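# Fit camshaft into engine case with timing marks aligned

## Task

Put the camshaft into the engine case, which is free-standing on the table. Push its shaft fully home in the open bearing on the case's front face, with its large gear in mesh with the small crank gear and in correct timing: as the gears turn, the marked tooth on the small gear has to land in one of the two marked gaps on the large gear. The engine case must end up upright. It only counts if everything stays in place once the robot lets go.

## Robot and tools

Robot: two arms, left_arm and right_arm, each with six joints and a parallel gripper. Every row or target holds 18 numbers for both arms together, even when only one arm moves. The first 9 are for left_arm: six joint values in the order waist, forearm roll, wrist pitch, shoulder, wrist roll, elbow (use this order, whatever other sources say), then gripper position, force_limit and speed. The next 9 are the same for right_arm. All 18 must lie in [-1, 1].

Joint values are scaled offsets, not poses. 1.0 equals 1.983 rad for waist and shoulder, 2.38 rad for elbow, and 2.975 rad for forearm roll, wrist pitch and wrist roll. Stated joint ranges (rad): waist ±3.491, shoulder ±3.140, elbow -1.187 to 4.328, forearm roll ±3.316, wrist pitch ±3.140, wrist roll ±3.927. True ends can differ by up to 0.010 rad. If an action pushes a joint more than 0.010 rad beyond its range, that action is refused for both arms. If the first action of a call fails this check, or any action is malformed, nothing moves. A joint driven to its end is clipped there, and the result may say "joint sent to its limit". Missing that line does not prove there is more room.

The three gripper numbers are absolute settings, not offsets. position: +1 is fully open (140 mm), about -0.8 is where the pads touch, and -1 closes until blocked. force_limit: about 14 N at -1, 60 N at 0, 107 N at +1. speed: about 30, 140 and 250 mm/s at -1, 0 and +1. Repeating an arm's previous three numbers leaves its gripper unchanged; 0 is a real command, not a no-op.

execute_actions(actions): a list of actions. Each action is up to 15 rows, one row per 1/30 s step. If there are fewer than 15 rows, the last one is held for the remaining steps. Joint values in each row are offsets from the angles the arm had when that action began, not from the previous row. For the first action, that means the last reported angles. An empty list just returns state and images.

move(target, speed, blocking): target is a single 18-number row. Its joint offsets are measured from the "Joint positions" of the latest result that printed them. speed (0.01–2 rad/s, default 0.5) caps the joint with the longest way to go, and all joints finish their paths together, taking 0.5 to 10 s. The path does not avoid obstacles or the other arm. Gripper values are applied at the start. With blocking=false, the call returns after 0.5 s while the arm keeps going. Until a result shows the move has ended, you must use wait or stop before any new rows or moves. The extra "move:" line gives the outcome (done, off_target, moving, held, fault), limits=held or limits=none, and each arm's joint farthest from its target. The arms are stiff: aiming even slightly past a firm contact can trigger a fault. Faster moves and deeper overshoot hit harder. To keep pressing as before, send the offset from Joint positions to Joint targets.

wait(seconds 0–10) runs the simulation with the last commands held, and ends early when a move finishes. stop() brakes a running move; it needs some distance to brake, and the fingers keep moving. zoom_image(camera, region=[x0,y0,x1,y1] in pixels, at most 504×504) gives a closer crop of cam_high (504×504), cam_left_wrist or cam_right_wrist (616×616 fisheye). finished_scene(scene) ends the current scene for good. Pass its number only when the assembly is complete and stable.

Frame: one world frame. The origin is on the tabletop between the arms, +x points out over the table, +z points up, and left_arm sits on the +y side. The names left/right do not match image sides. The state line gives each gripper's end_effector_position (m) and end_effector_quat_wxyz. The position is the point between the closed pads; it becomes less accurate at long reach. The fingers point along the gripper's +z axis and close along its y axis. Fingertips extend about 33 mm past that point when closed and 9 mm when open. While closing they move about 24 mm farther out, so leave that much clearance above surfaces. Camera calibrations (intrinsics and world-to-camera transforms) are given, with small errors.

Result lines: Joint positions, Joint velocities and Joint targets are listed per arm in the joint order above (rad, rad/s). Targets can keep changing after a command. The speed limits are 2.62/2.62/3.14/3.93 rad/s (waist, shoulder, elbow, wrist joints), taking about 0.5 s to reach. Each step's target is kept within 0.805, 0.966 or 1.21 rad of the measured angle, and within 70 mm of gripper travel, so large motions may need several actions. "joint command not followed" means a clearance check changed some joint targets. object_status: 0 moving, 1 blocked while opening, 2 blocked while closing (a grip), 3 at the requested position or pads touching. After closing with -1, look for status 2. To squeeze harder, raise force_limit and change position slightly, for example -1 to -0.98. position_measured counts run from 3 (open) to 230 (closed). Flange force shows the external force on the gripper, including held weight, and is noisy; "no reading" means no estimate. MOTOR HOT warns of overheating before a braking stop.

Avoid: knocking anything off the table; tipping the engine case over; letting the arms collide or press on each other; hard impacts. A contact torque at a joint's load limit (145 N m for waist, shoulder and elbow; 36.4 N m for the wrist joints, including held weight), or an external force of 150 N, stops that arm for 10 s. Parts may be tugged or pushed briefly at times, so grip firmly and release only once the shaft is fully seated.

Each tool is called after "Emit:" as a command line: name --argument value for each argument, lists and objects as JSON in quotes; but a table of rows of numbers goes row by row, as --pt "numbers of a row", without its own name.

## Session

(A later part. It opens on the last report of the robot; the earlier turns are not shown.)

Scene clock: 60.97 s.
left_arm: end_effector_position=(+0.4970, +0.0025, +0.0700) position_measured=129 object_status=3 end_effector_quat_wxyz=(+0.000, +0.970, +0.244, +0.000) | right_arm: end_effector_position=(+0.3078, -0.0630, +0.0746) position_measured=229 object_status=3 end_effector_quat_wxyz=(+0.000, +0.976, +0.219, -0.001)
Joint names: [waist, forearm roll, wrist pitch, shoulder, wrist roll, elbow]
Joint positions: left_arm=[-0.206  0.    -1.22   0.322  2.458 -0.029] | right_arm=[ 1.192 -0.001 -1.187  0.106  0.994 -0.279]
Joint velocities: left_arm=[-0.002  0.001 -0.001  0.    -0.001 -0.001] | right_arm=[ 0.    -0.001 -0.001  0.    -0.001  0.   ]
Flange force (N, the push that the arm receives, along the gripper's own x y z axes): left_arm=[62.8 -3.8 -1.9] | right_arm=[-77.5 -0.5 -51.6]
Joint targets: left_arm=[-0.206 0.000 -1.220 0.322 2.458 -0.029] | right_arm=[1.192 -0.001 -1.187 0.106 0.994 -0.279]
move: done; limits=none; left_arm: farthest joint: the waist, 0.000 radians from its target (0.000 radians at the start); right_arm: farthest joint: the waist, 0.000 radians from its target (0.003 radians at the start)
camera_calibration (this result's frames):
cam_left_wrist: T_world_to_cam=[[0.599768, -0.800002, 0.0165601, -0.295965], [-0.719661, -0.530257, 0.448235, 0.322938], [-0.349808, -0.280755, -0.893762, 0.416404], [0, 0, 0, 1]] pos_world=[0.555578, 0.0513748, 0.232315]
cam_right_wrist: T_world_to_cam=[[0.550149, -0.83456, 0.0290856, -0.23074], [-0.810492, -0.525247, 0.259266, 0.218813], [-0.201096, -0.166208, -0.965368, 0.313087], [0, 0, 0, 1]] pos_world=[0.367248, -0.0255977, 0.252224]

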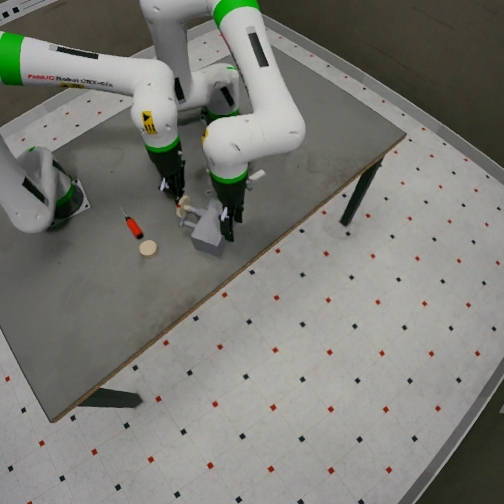

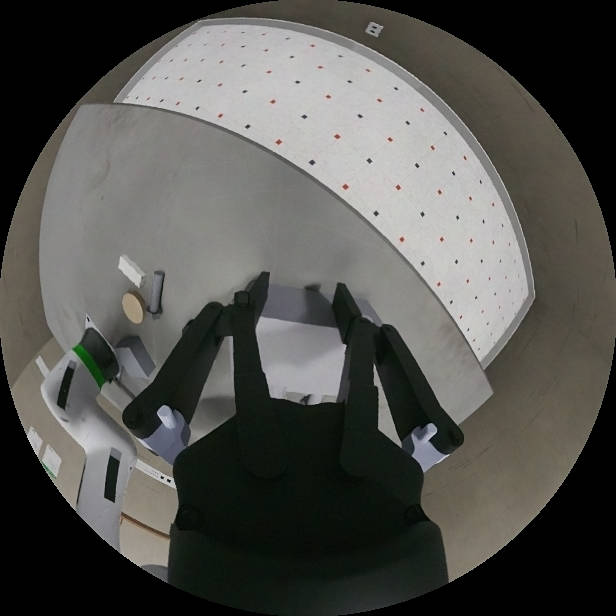

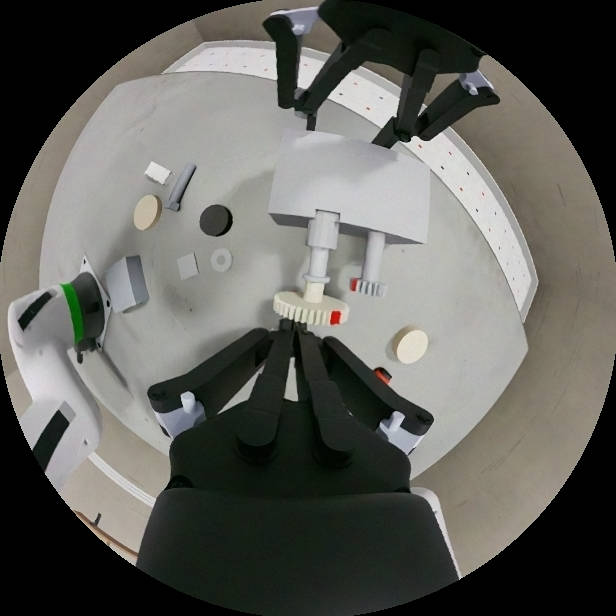

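Emit:
move --target '[0,0,0,0,0,0,0,0,0,-0.0057,0,0.0252,-0.0642,0.0038,-0.0425,-0.8,0.3,0]' --speed 0.08

Emit:
move --target '[0,0,0,0,0,0,0,0,0,-0.005,0,0,0.0099,0.0033,0.0082,-0.8,0.3,0]' --speed 0.012

Emit:
zoom_image --camera "cam_right_wrist" --region '[220,170,420,340]'

Scene clock: 63.10 s.
left_arm: end_effector_position=(+0.4970, +0.0025, +0.0700) position_measured=129 object_status=3 end_effector_quat_wxyz=(+0.000, +0.970, +0.244, +0.000) | right_arm: end_effector_position=(+0.3049, -0.0771, +0.0891) position_measured=229 object_status=3 end_effector_quat_wxyz=(-0.036, +0.974, +0.219, +0.035)
Joint names: [waist, forearm roll, wrist pitch, shoulder, wrist roll, elbow]
Joint positions: left_arm=[-0.206  0.    -1.22   0.322  2.458 -0.029] | right_arm=[ 1.18  -0.001 -1.112 -0.021  1.006 -0.38 ]
Joint velocities: left_arm=[ 0.    -0.    -0.002  0.    -0.     0.   ] | right_arm=[ 0.    -0.002  0.001 -0.     0.     0.   ]
Flange force (N, the push that the arm receives, along the gripper's own x y z axes): left_arm=[4.6 -3.7 6.6] | right_arm=[5.7 0.5 -2.0]
Joint targets: left_arm=[-0.206 0.000 -1.220 0.322 2.458 -0.029] | right_arm=[1.180 -0.001 -1.112 -0.021 1.006 -0.380]
move: done; limits=none; left_arm: farthest joint: the waist, 0.000 radians from its target (0.000 radians at the start); right_arm: farthest joint: the waist, 0.000 radians from its target (0.011 radians at the start)
camera_calibration (this result's frames):
cam_left_wrist: T_world_to_cam=[[0.599768, -0.800002, 0.0165615, -0.295966], [-0.719662, -0.530257, 0.448235, 0.322938], [-0.349807, -0.280756, -0.893762, 0.416404], [0, 0, 0, 1]] pos_world=[0.555578, 0.0513746, 0.232316]
cam_right_wrist: T_world_to_cam=[[0.549659, -0.835293, -0.0126519, -0.237453], [-0.822108, -0.543548, 0.169392, 0.215416], [-0.148369, -0.0827066, -0.985468, 0.316296], [0, 0, 0, 1]] pos_world=[0.354542, -0.0550939, 0.272205]

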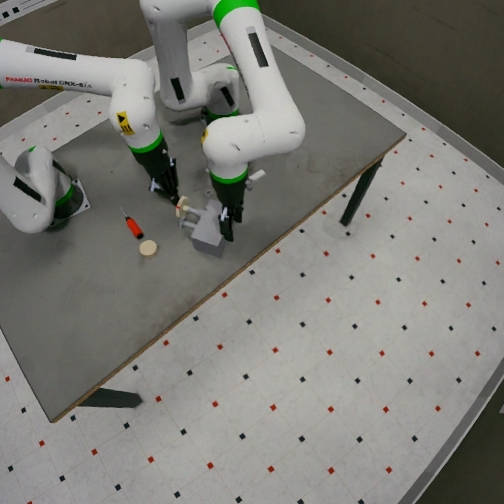

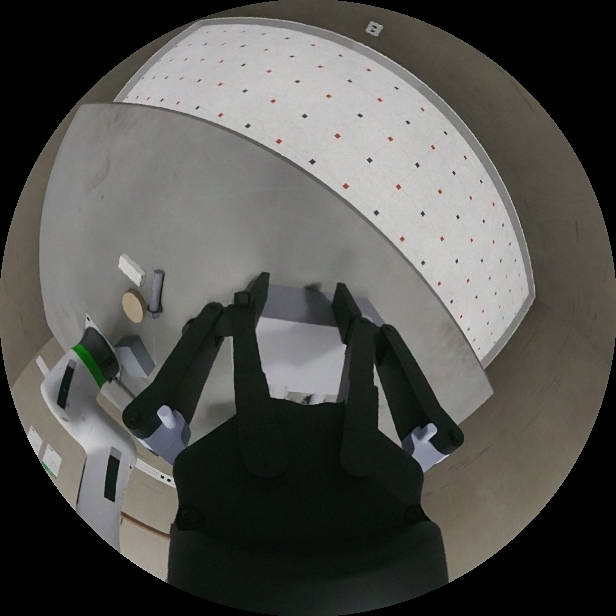

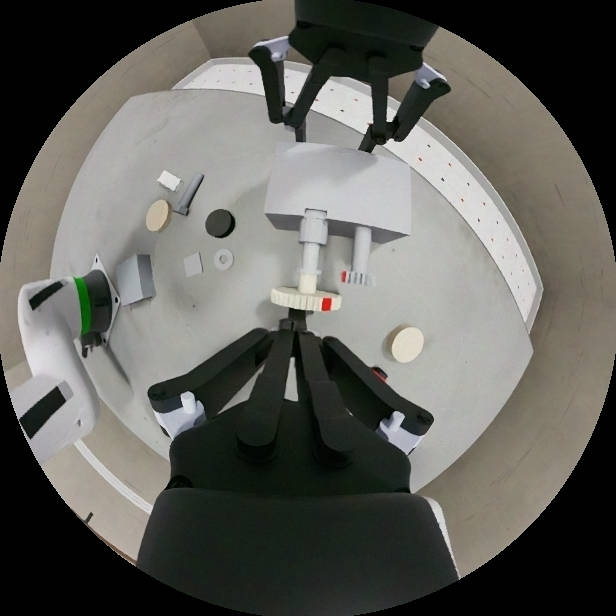

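Scene clock: 64.97 s.
left_arm: end_effector_position=(+0.4971, +0.0025, +0.0700) position_measured=129 object_status=3 end_effector_quat_wxyz=(+0.000, +0.970, +0.244, +0.000) | right_arm: end_effector_position=(+0.3120, -0.0739, +0.0891) position_measured=229 object_status=3 end_effector_quat_wxyz=(-0.035, +0.974, +0.219, +0.035)
Joint names: [waist, forearm roll, wrist pitch, shoulder, wrist roll, elbow]
Joint positions: left_arm=[-0.206 -0.    -1.22   0.322  2.458 -0.029] | right_arm=[ 1.17  -0.001 -1.112 -0.001  1.015 -0.36 ]
Joint velocities: left_arm=[-0.001 -0.001  0.    -0.001  0.     0.001] | right_arm=[ 0.     0.001  0.001  0.    -0.     0.   ]
Flange force (N, the push that the arm receives, along the gripper's own x y z axes): left_arm=[56.2 -8.2 -5.2] | right_arm=[-66.2 0.0 -35.7]
Joint targets: left_arm=[-0.206 0.000 -1.220 0.322 2.458 -0.029] | right_arm=[1.170 -0.001 -1.112 -0.001 1.015 -0.360]
move: done; limits=none; left_arm: farthest joint: the waist, 0.000 radians from its target (0.000 radians at the start); right_arm: farthest joint: the waist, 0.000 radians from its target (0.010 radians at the start)
camera_calibration (this result's frames):
cam_left_wrist: T_world_to_cam=[[0.599722, -0.800034, 0.0166808, -0.296], [-0.719807, -0.53024, 0.448022, 0.323095], [-0.349588, -0.280696, -0.893867, 0.416359], [0, 0, 0, 1]] pos_world=[0.555638, 0.0513778, 0.232354]
cam_right_wrist: T_world_to_cam=[[0.549534, -0.835391, -0.0115792, -0.238749], [-0.822272, -0.543254, 0.16954, 0.22307], [-0.147922, -0.0836466, -0.985455, 0.31741], [0, 0, 0, 1]] pos_world=[0.361578, -0.0517151, 0.272209]

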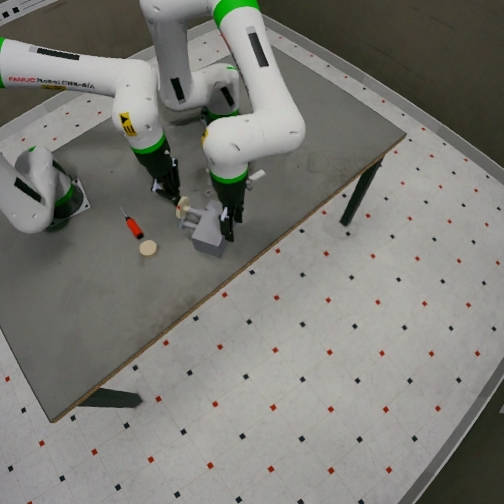

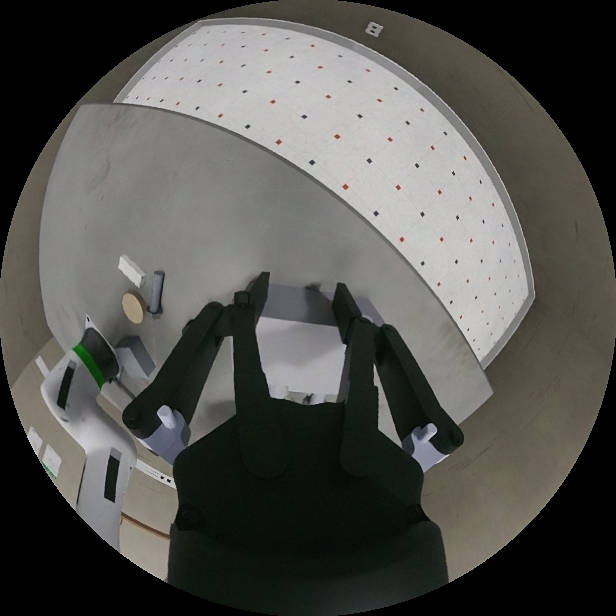

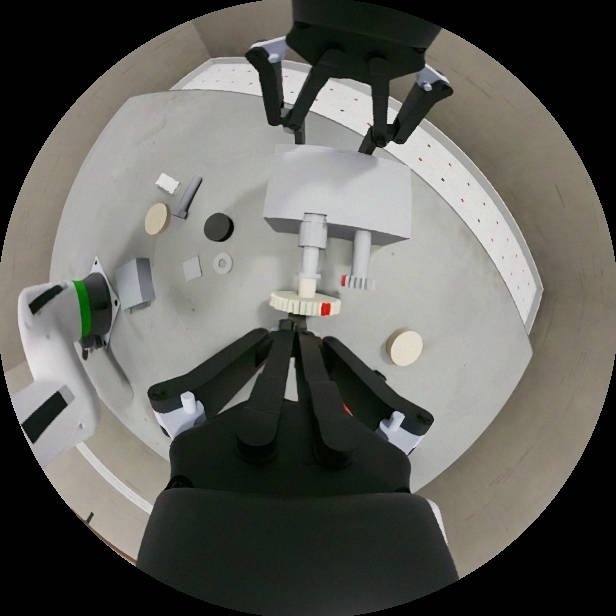

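Region (220, 170, 420, 340) of cam_right_wrist's 616x616 image, scaled by 2.520, with more detail than that image has; it fills the top 428 rows of this view, and the rest is white.

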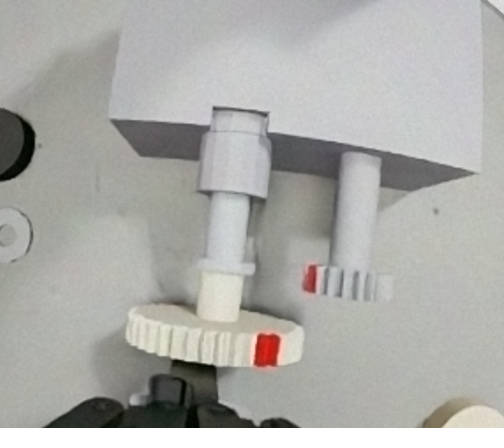

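Emit:
move --target '[0,0,0,0,0,0,0,0,0,0.0006,0,-0.0017,-0.0022,-0.0004,0.0003,-0.8,0.3,0]' --speed 0.01

Emit:
move --target '[0,0,0,0,0,0,0,0,0,-0.0012,0,-0.0009,0.002,0.0008,0.0027,-0.8,0.3,0]' --speed 0.01

Emit:
zoom_image --camera "cam_right_wrist" --region '[220,170,420,340]'

Scene clock: 65.87 s.
left_arm: end_effector_position=(+0.4971, +0.0025, +0.0700) position_measured=129 object_status=3 end_effector_quat_wxyz=(+0.000, +0.970, +0.244, +0.000) | right_arm: end_effector_position=(+0.3111, -0.0743, +0.0911) position_measured=229 object_status=3 end_effector_quat_wxyz=(-0.035, +0.974, +0.219, +0.035)
Joint names: [waist, forearm roll, wrist pitch, shoulder, wrist roll, elbow]
Joint positions: left_arm=[-0.206 -0.    -1.22   0.322  2.458 -0.029] | right_arm=[ 1.172 -0.001 -1.117 -0.006  1.014 -0.36 ]
Joint velocities: left_arm=[-0.    -0.001 -0.001 -0.001  0.001 -0.   ] | right_arm=[ 0.     0.004 -0.001 -0.    -0.001 -0.   ]
Flange force (N, the push that the arm receives, along the gripper's own x y z axes): left_arm=[1.0 -2.7 4.8] | right_arm=[2.7 0.8 -1.7]
Joint targets: left_arm=[-0.206 -0.000 -1.220 0.322 2.458 -0.029] | right_arm=[1.172 -0.001 -1.118 -0.006 1.014 -0.360]
move: done; limits=none; left_arm: farthest joint: the waist, 0.000 radians from its target (0.000 radians at the start); right_arm: farthest joint: the waist, 0.000 radians from its target (0.001 radians at the start)
camera_calibration (this result's frames):
cam_left_wrist: T_world_to_cam=[[0.59973, -0.800029, 0.0166877, -0.296008], [-0.719794, -0.530238, 0.448045, 0.323079], [-0.3496, -0.280717, -0.893855, 0.416362], [0, 0, 0, 1]] pos_world=[0.555635, 0.0513742, 0.232353]
cam_right_wrist: T_world_to_cam=[[0.54954, -0.835385, -0.0117197, -0.23858], [-0.822258, -0.543283, 0.169516, 0.221753], [-0.147978, -0.0835193, -0.985458, 0.319283], [0, 0, 0, 1]] pos_world=[0.360695, -0.0521655, 0.274253]

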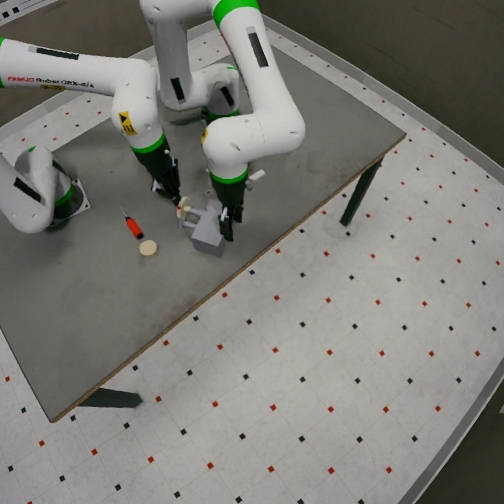

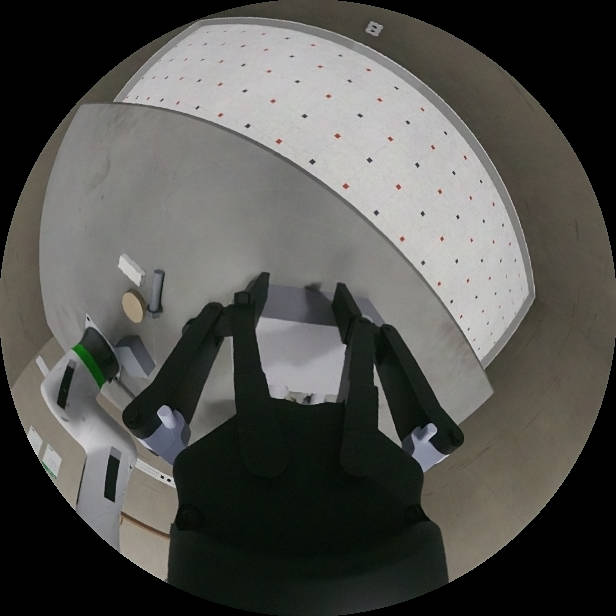

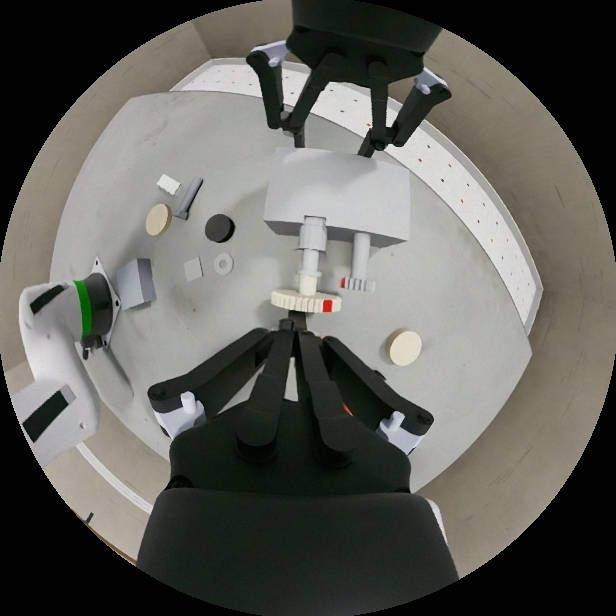

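Scene clock: 66.73 s.
left_arm: end_effector_position=(+0.4971, +0.0025, +0.0700) position_measured=129 object_status=3 end_effector_quat_wxyz=(+0.000, +0.970, +0.244, +0.000) | right_arm: end_effector_position=(+0.3128, -0.0735, +0.0921) position_measured=229 object_status=3 end_effector_quat_wxyz=(-0.035, +0.974, +0.219, +0.035)
Joint names: [waist, forearm roll, wrist pitch, shoulder, wrist roll, elbow]
Joint positions: left_arm=[-0.206 -0.    -1.22   0.322  2.458 -0.029] | right_arm=[ 1.169 -0.001 -1.12  -0.002  1.017 -0.353]
Joint velocities: left_arm=[ 0.001 -0.001 -0.002  0.001 -0.    -0.001] | right_arm=[-0.001 -0.001  0.    -0.    -0.001  0.   ]
Flange force (N, the push that the arm receives, along the gripper's own x y z axes): left_arm=[0.4 -4.4 5.9] | right_arm=[3.1 -0.3 -1.5]
Joint targets: left_arm=[-0.206 -0.000 -1.220 0.322 2.458 -0.029] | right_arm=[1.169 -0.001 -1.120 -0.002 1.017 -0.353]
move: done; limits=none; left_arm: farthest joint: the waist, 0.000 radians from its target (0.000 radians at the start); right_arm: farthest joint: the waist, 0.000 radians from its target (0.002 radians at the start)
camera_calibration (this result's frames):
cam_left_wrist: T_world_to_cam=[[0.599727, -0.800031, 0.0166852, -0.296005], [-0.719799, -0.530239, 0.448036, 0.323085], [-0.349595, -0.280709, -0.89386, 0.416361], [0, 0, 0, 1]] pos_world=[0.555636, 0.0513756, 0.232353]
cam_right_wrist: T_world_to_cam=[[0.549529, -0.835396, -0.0114288, -0.238892], [-0.822277, -0.54322, 0.169625, 0.223443], [-0.147913, -0.0838165, -0.985442, 0.320536], [0, 0, 0, 1]] pos_world=[0.362422, -0.0513247, 0.275238]

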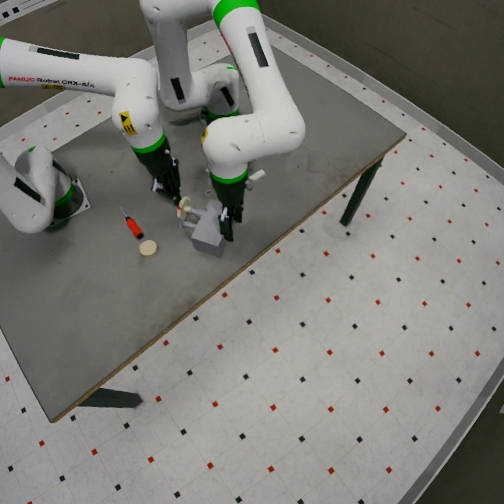

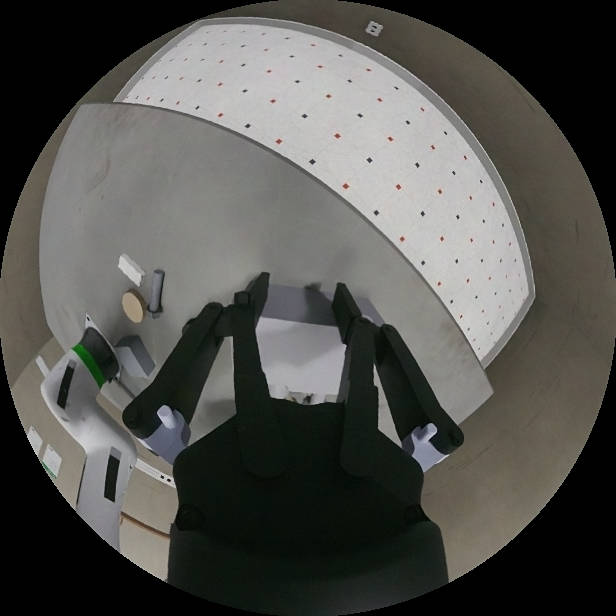

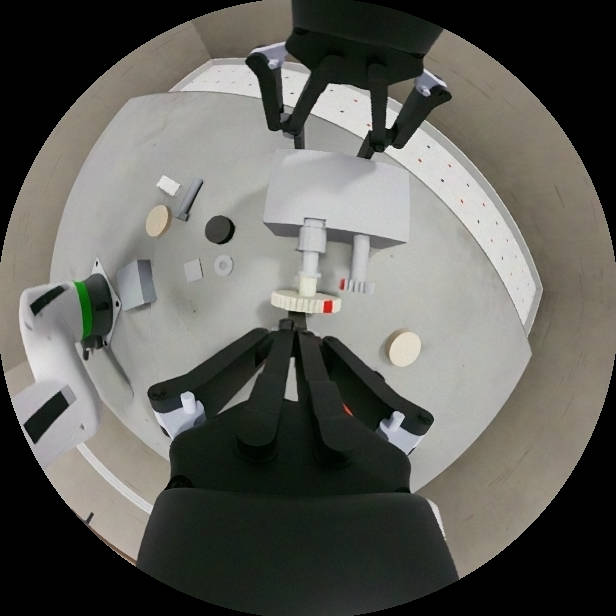

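Region (220, 170, 420, 340) of cam_right_wrist's 616x616 image, scaled by 2.520, with more detail than that image has; it fills the top 428 rows of this view, and the rest is white.

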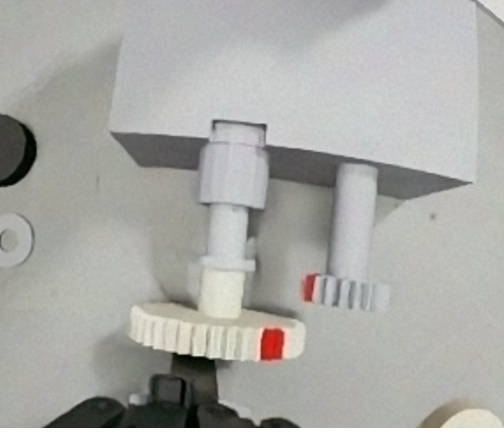

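Emit:
move --target '[0,0,0,0,0,0,0,0,0,-0.003,0,-0.0009,0.0057,0.002,0.0058,-0.8,0.3,0]' --speed 0.01

Emit:
zoom_image --camera "cam_right_wrist" --region '[260,240,390,340]'

Scene clock: 68.63 s.
left_arm: end_effector_position=(+0.4971, +0.0025, +0.0700) position_measured=129 object_status=3 end_effector_quat_wxyz=(+0.000, +0.970, +0.244, +0.000) | right_arm: end_effector_position=(+0.3173, -0.0715, +0.0931) position_measured=229 object_status=3 end_effector_quat_wxyz=(-0.035, +0.975, +0.219, +0.035)
Joint names: [waist, forearm roll, wrist pitch, shoulder, wrist roll, elbow]
Joint positions: left_arm=[-0.206 -0.    -1.22   0.322  2.458 -0.029] | right_arm=[ 1.163 -0.001 -1.123  0.01   1.023 -0.339]
Joint velocities: left_arm=[-0.005 -0.     0.001  0.002 -0.    -0.002] | right_arm=[-0.001 -0.001 -0.001  0.     0.001 -0.   ]
Flange force (N, the push that the arm receives, along the gripper's own x y z axes): left_arm=[2.5 -3.3 5.7] | right_arm=[0.2 -0.1 -0.9]
Joint targets: left_arm=[-0.206 -0.000 -1.220 0.322 2.458 -0.029] | right_arm=[1.163 -0.001 -1.123 0.010 1.023 -0.339]
move: done; limits=none; left_arm: farthest joint: the waist, 0.000 radians from its target (0.000 radians at the start); right_arm: farthest joint: the waist, 0.000 radians from its target (0.006 radians at the start)
camera_calibration (this result's frames):
cam_left_wrist: T_world_to_cam=[[0.599727, -0.800031, 0.0166852, -0.296005], [-0.719799, -0.530239, 0.448036, 0.323085], [-0.349595, -0.280709, -0.89386, 0.416361], [0, 0, 0, 1]] pos_world=[0.555636, 0.0513756, 0.232353]
cam_right_wrist: T_world_to_cam=[[0.549512, -0.835416, -0.0108195, -0.239669], [-0.822358, -0.543119, 0.169553, 0.228112], [-0.147523, -0.0842739, -0.985462, 0.322186], [0, 0, 0, 1]] pos_world=[0.366821, -0.0491793, 0.276232]

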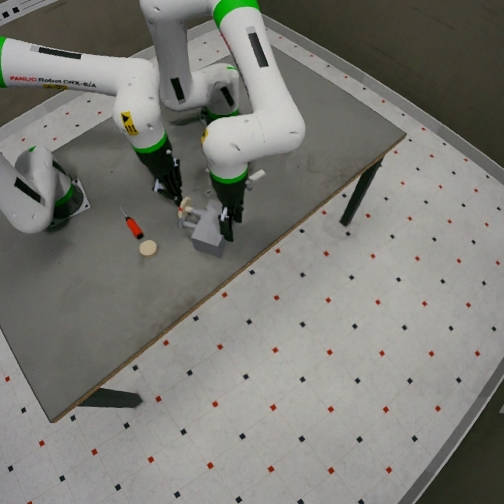

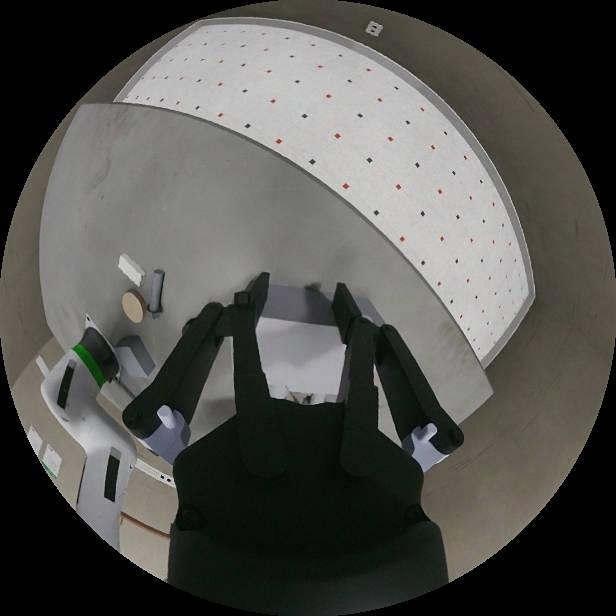

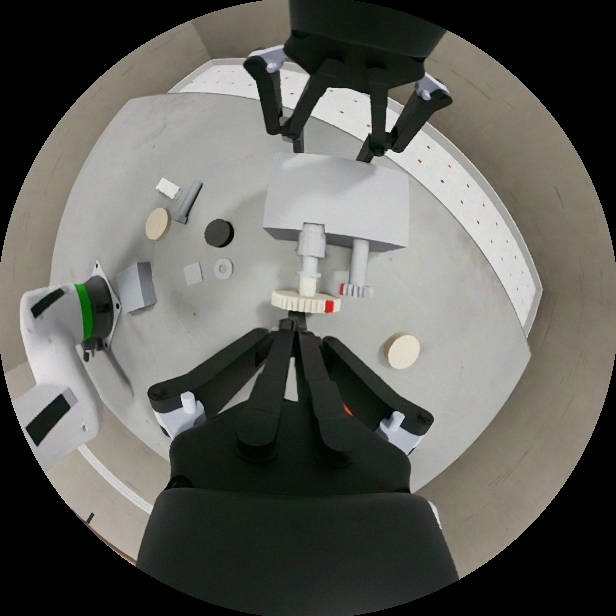

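Region (260, 240, 390, 340) of cam_right_wrist's 616x616 image, scaled by 3.877, with more detail than that image has; it fills the top 388 rows of this view, and the rest is white.

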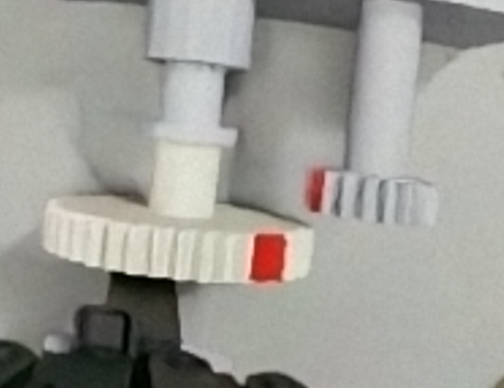

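Emit:
move --target '[0,0,0,0,0,0,0,0,0,0.0041,0,-0.0198,-0.011,-0.0027,0.0155,-0.8,0.3,0]' --speed 0.05

Emit:
move --target '[0,0,0,0,0,0,0,0,0,-0.0012,0,0,0.0025,0.0008,0.0021,-0.8,0.3,0]' --speed 0.01

Emit:
move --target '[0,0,0,0,0,0,0,0,0,-0.015,0,0,-0.0016,0.01,-0.0013,-0.8,0.3,0]' --speed 0.015

Emit:
zoom_image --camera "cam_right_wrist" --region '[250,230,380,330]'

Scene clock: 70.50 s.
left_arm: end_effector_position=(+0.4971, +0.0025, +0.0700) position_measured=129 object_status=3 end_effector_quat_wxyz=(+0.000, +0.970, +0.244, +0.000) | right_arm: end_effector_position=(+0.3143, -0.0695, +0.1170) position_measured=229 object_status=3 end_effector_quat_wxyz=(-0.035, +0.974, +0.219, +0.035)
Joint names: [waist, forearm roll, wrist pitch, shoulder, wrist roll, elbow]
Joint positions: left_arm=[-0.206 -0.    -1.22   0.322  2.458 -0.029] | right_arm=[ 1.171 -0.001 -1.182 -0.012  1.014 -0.302]
Joint velocities: left_arm=[-0.001 -0.001  0.     0.     0.     0.   ] | right_arm=[ 0.001 -0.002  0.    -0.     0.     0.   ]
Flange force (N, the push that the arm receives, along the gripper's own x y z axes): left_arm=[2.0 -3.5 5.2] | right_arm=[3.0 0.4 -1.5]
Joint targets: left_arm=[-0.206 -0.000 -1.220 0.322 2.458 -0.029] | right_arm=[1.171 -0.001 -1.182 -0.012 1.014 -0.302]
move: done; limits=none; left_arm: farthest joint: the waist, 0.000 radians from its target (0.000 radians at the start); right_arm: farthest joint: the waist, 0.000 radians from its target (0.008 radians at the start)
camera_calibration (this result's frames):
cam_left_wrist: T_world_to_cam=[[0.599727, -0.800031, 0.0166851, -0.296005], [-0.719799, -0.530239, 0.448036, 0.323085], [-0.349595, -0.280709, -0.89386, 0.416361], [0, 0, 0, 1]] pos_world=[0.555636, 0.0513756, 0.232353]
cam_right_wrist: T_world_to_cam=[[0.549659, -0.83531, -0.0114754, -0.23608], [-0.822122, -0.543317, 0.170066, 0.22246], [-0.148293, -0.0840443, -0.985366, 0.345736], [0, 0, 0, 1]] pos_world=[0.363923, -0.0472766, 0.300134]

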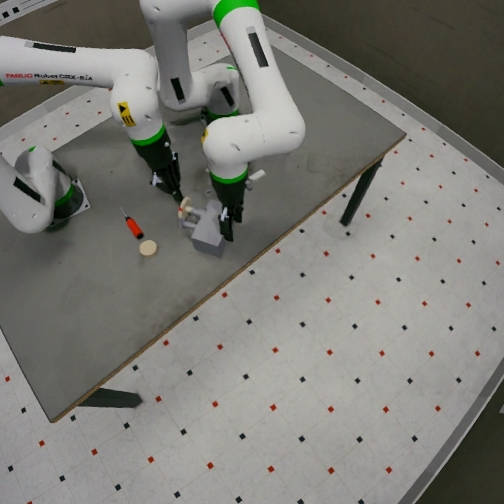

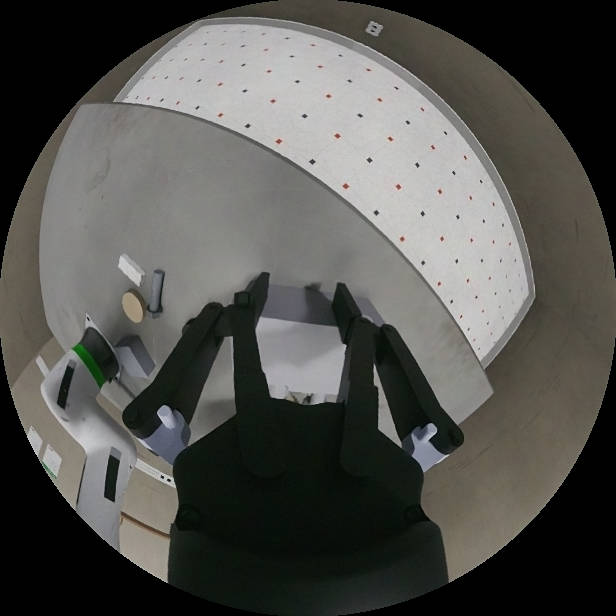

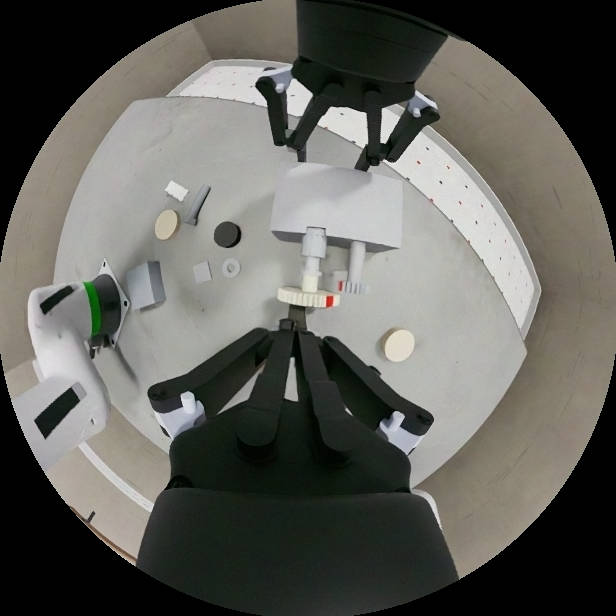

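Scene clock: 71.23 s.
left_arm: end_effector_position=(+0.4971, +0.0025, +0.0700) position_measured=129 object_status=3 end_effector_quat_wxyz=(+0.000, +0.970, +0.244, +0.000) | right_arm: end_effector_position=(+0.3161, -0.0686, +0.1171) position_measured=229 object_status=3 end_effector_quat_wxyz=(-0.035, +0.974, +0.219, +0.035)
Joint names: [waist, forearm roll, wrist pitch, shoulder, wrist roll, elbow]
Joint positions: left_arm=[-0.206 -0.    -1.22   0.322  2.458 -0.029] | right_arm=[ 1.169 -0.001 -1.182 -0.007  1.017 -0.297]
Joint velocities: left_arm=[ 0. -0.  0.  0.  0. -0.] | right_arm=[ 0.001  0.001  0.     0.     0.001 -0.   ]
Flange force (N, the push that the arm receives, along the gripper's own x y z axes): left_arm=[-0.2 -3.7 5.8] | right_arm=[1.2 0.4 -1.6]
Joint targets: left_arm=[-0.206 -0.000 -1.220 0.322 2.458 -0.029] | right_arm=[1.169 -0.001 -1.182 -0.007 1.017 -0.297]
move: done; limits=none; left_arm: farthest joint: the waist, 0.000 radians from its target (0.000 radians at the start); right_arm: farthest joint: the waist, 0.000 radians from its target (0.003 radians at the start)
camera_calibration (this result's frames):
cam_left_wrist: T_world_to_cam=[[0.599727, -0.800031, 0.0166851, -0.296005], [-0.719799, -0.530239, 0.448036, 0.323085], [-0.349595, -0.280709, -0.89386, 0.416361], [0, 0, 0, 1]] pos_world=[0.555636, 0.0513756, 0.232353]
cam_right_wrist: T_world_to_cam=[[0.549654, -0.835317, -0.0112684, -0.236367], [-0.822162, -0.543291, 0.169955, 0.224464], [-0.148089, -0.0841522, -0.985387, 0.346048], [0, 0, 0, 1]] pos_world=[0.365711, -0.0463713, 0.300179]

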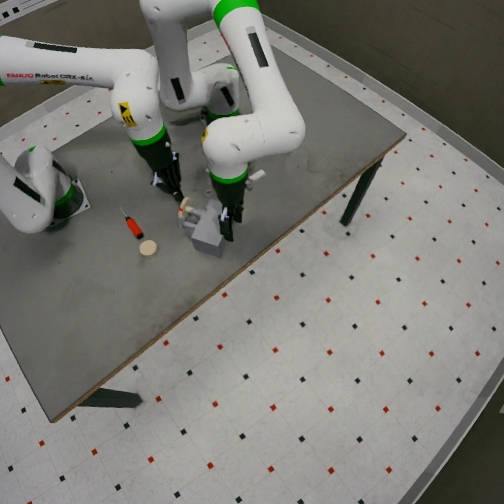

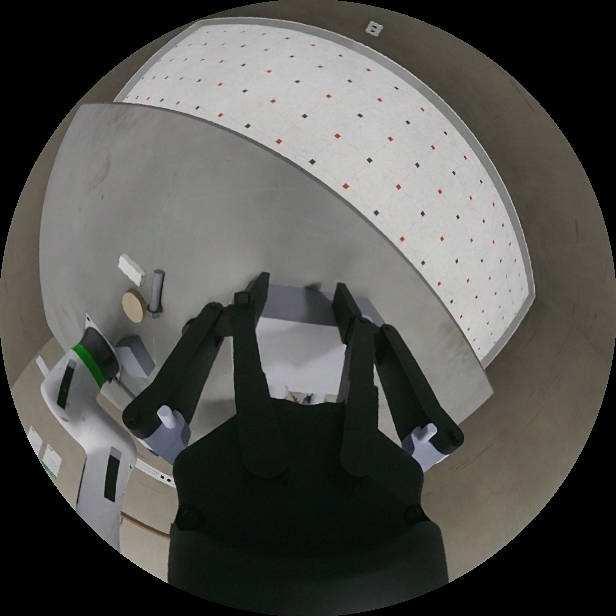

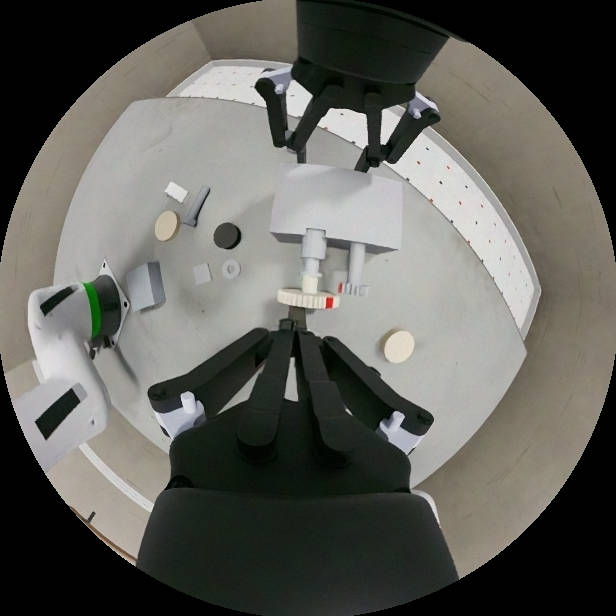

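Scene clock: 73.43 s.
left_arm: end_effector_position=(+0.4971, +0.0025, +0.0700) position_measured=129 object_status=3 end_effector_quat_wxyz=(+0.000, +0.970, +0.244, +0.000) | right_arm: end_effector_position=(+0.3242, -0.0802, +0.1171) position_measured=229 object_status=3 end_effector_quat_wxyz=(-0.034, +0.974, +0.219, +0.036)
Joint names: [waist, forearm roll, wrist pitch, shoulder, wrist roll, elbow]
Joint positions: left_arm=[-0.206 -0.    -1.22   0.322  2.458 -0.029] | right_arm=[ 1.139 -0.001 -1.182 -0.011  1.047 -0.301]
Joint velocities: left_arm=[-0.    -0.001  0.     0.     0.     0.001] | right_arm=[ 0.     0.     0.     0.    -0.001  0.   ]
Flange force (N, the push that the arm receives, along the gripper's own x y z axes): left_arm=[-0.5 -6.5 5.6] | right_arm=[2.7 -0.1 -2.2]
Joint targets: left_arm=[-0.206 -0.000 -1.220 0.322 2.458 -0.029] | right_arm=[1.139 -0.001 -1.182 -0.011 1.047 -0.301]
move: done; limits=none; left_arm: farthest joint: the waist, 0.000 radians from its target (0.000 radians at the start); right_arm: farthest joint: the waist, 0.000 radians from its target (0.030 radians at the start)
camera_calibration (this result's frames):
cam_left_wrist: T_world_to_cam=[[0.599727, -0.800031, 0.0166852, -0.296005], [-0.719799, -0.530239, 0.448036, 0.323085], [-0.349595, -0.280709, -0.89386, 0.416361], [0, 0, 0, 1]] pos_world=[0.555636, 0.0513756, 0.232353]
cam_right_wrist: T_world_to_cam=[[0.54956, -0.83541, -0.0086014, -0.250801], [-0.822662, -0.542912, 0.168739, 0.225174], [-0.145636, -0.0856565, -0.985623, 0.34541], [0, 0, 0, 1]] pos_world=[0.373376, -0.0576856, 0.300291]

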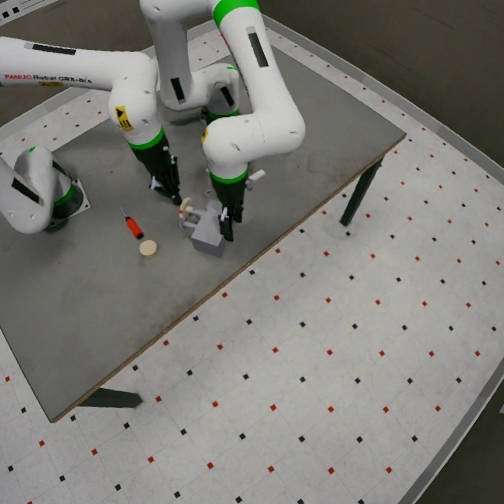

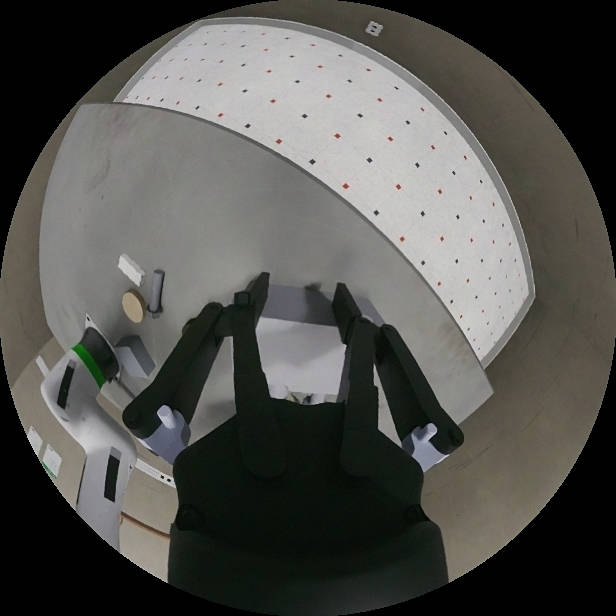

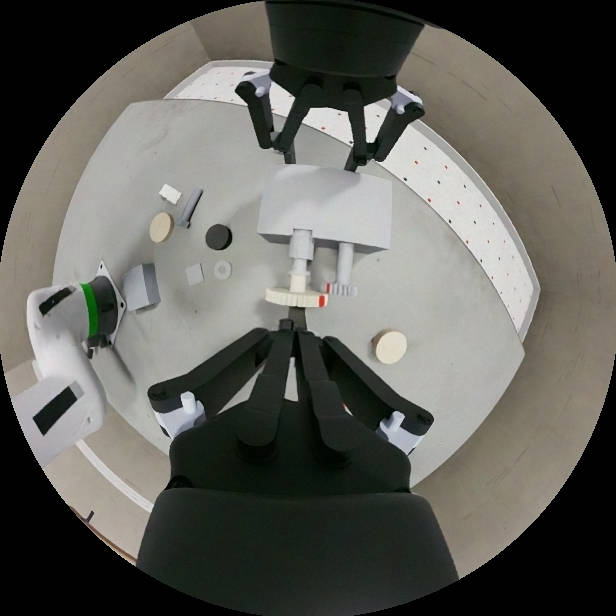

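Region (250, 230, 380, 330) of cam_right_wrist's 616x616 image, scaled by 3.877, with more detail than that image has; it fills the top 388 rows of this view, and the rest is white.

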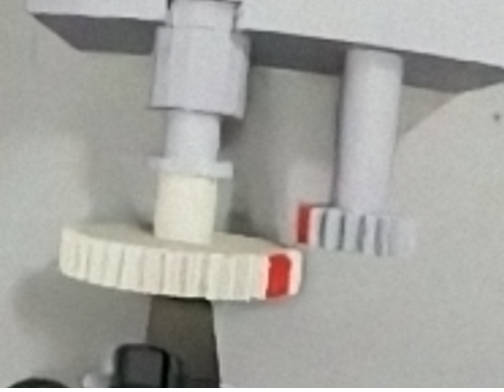

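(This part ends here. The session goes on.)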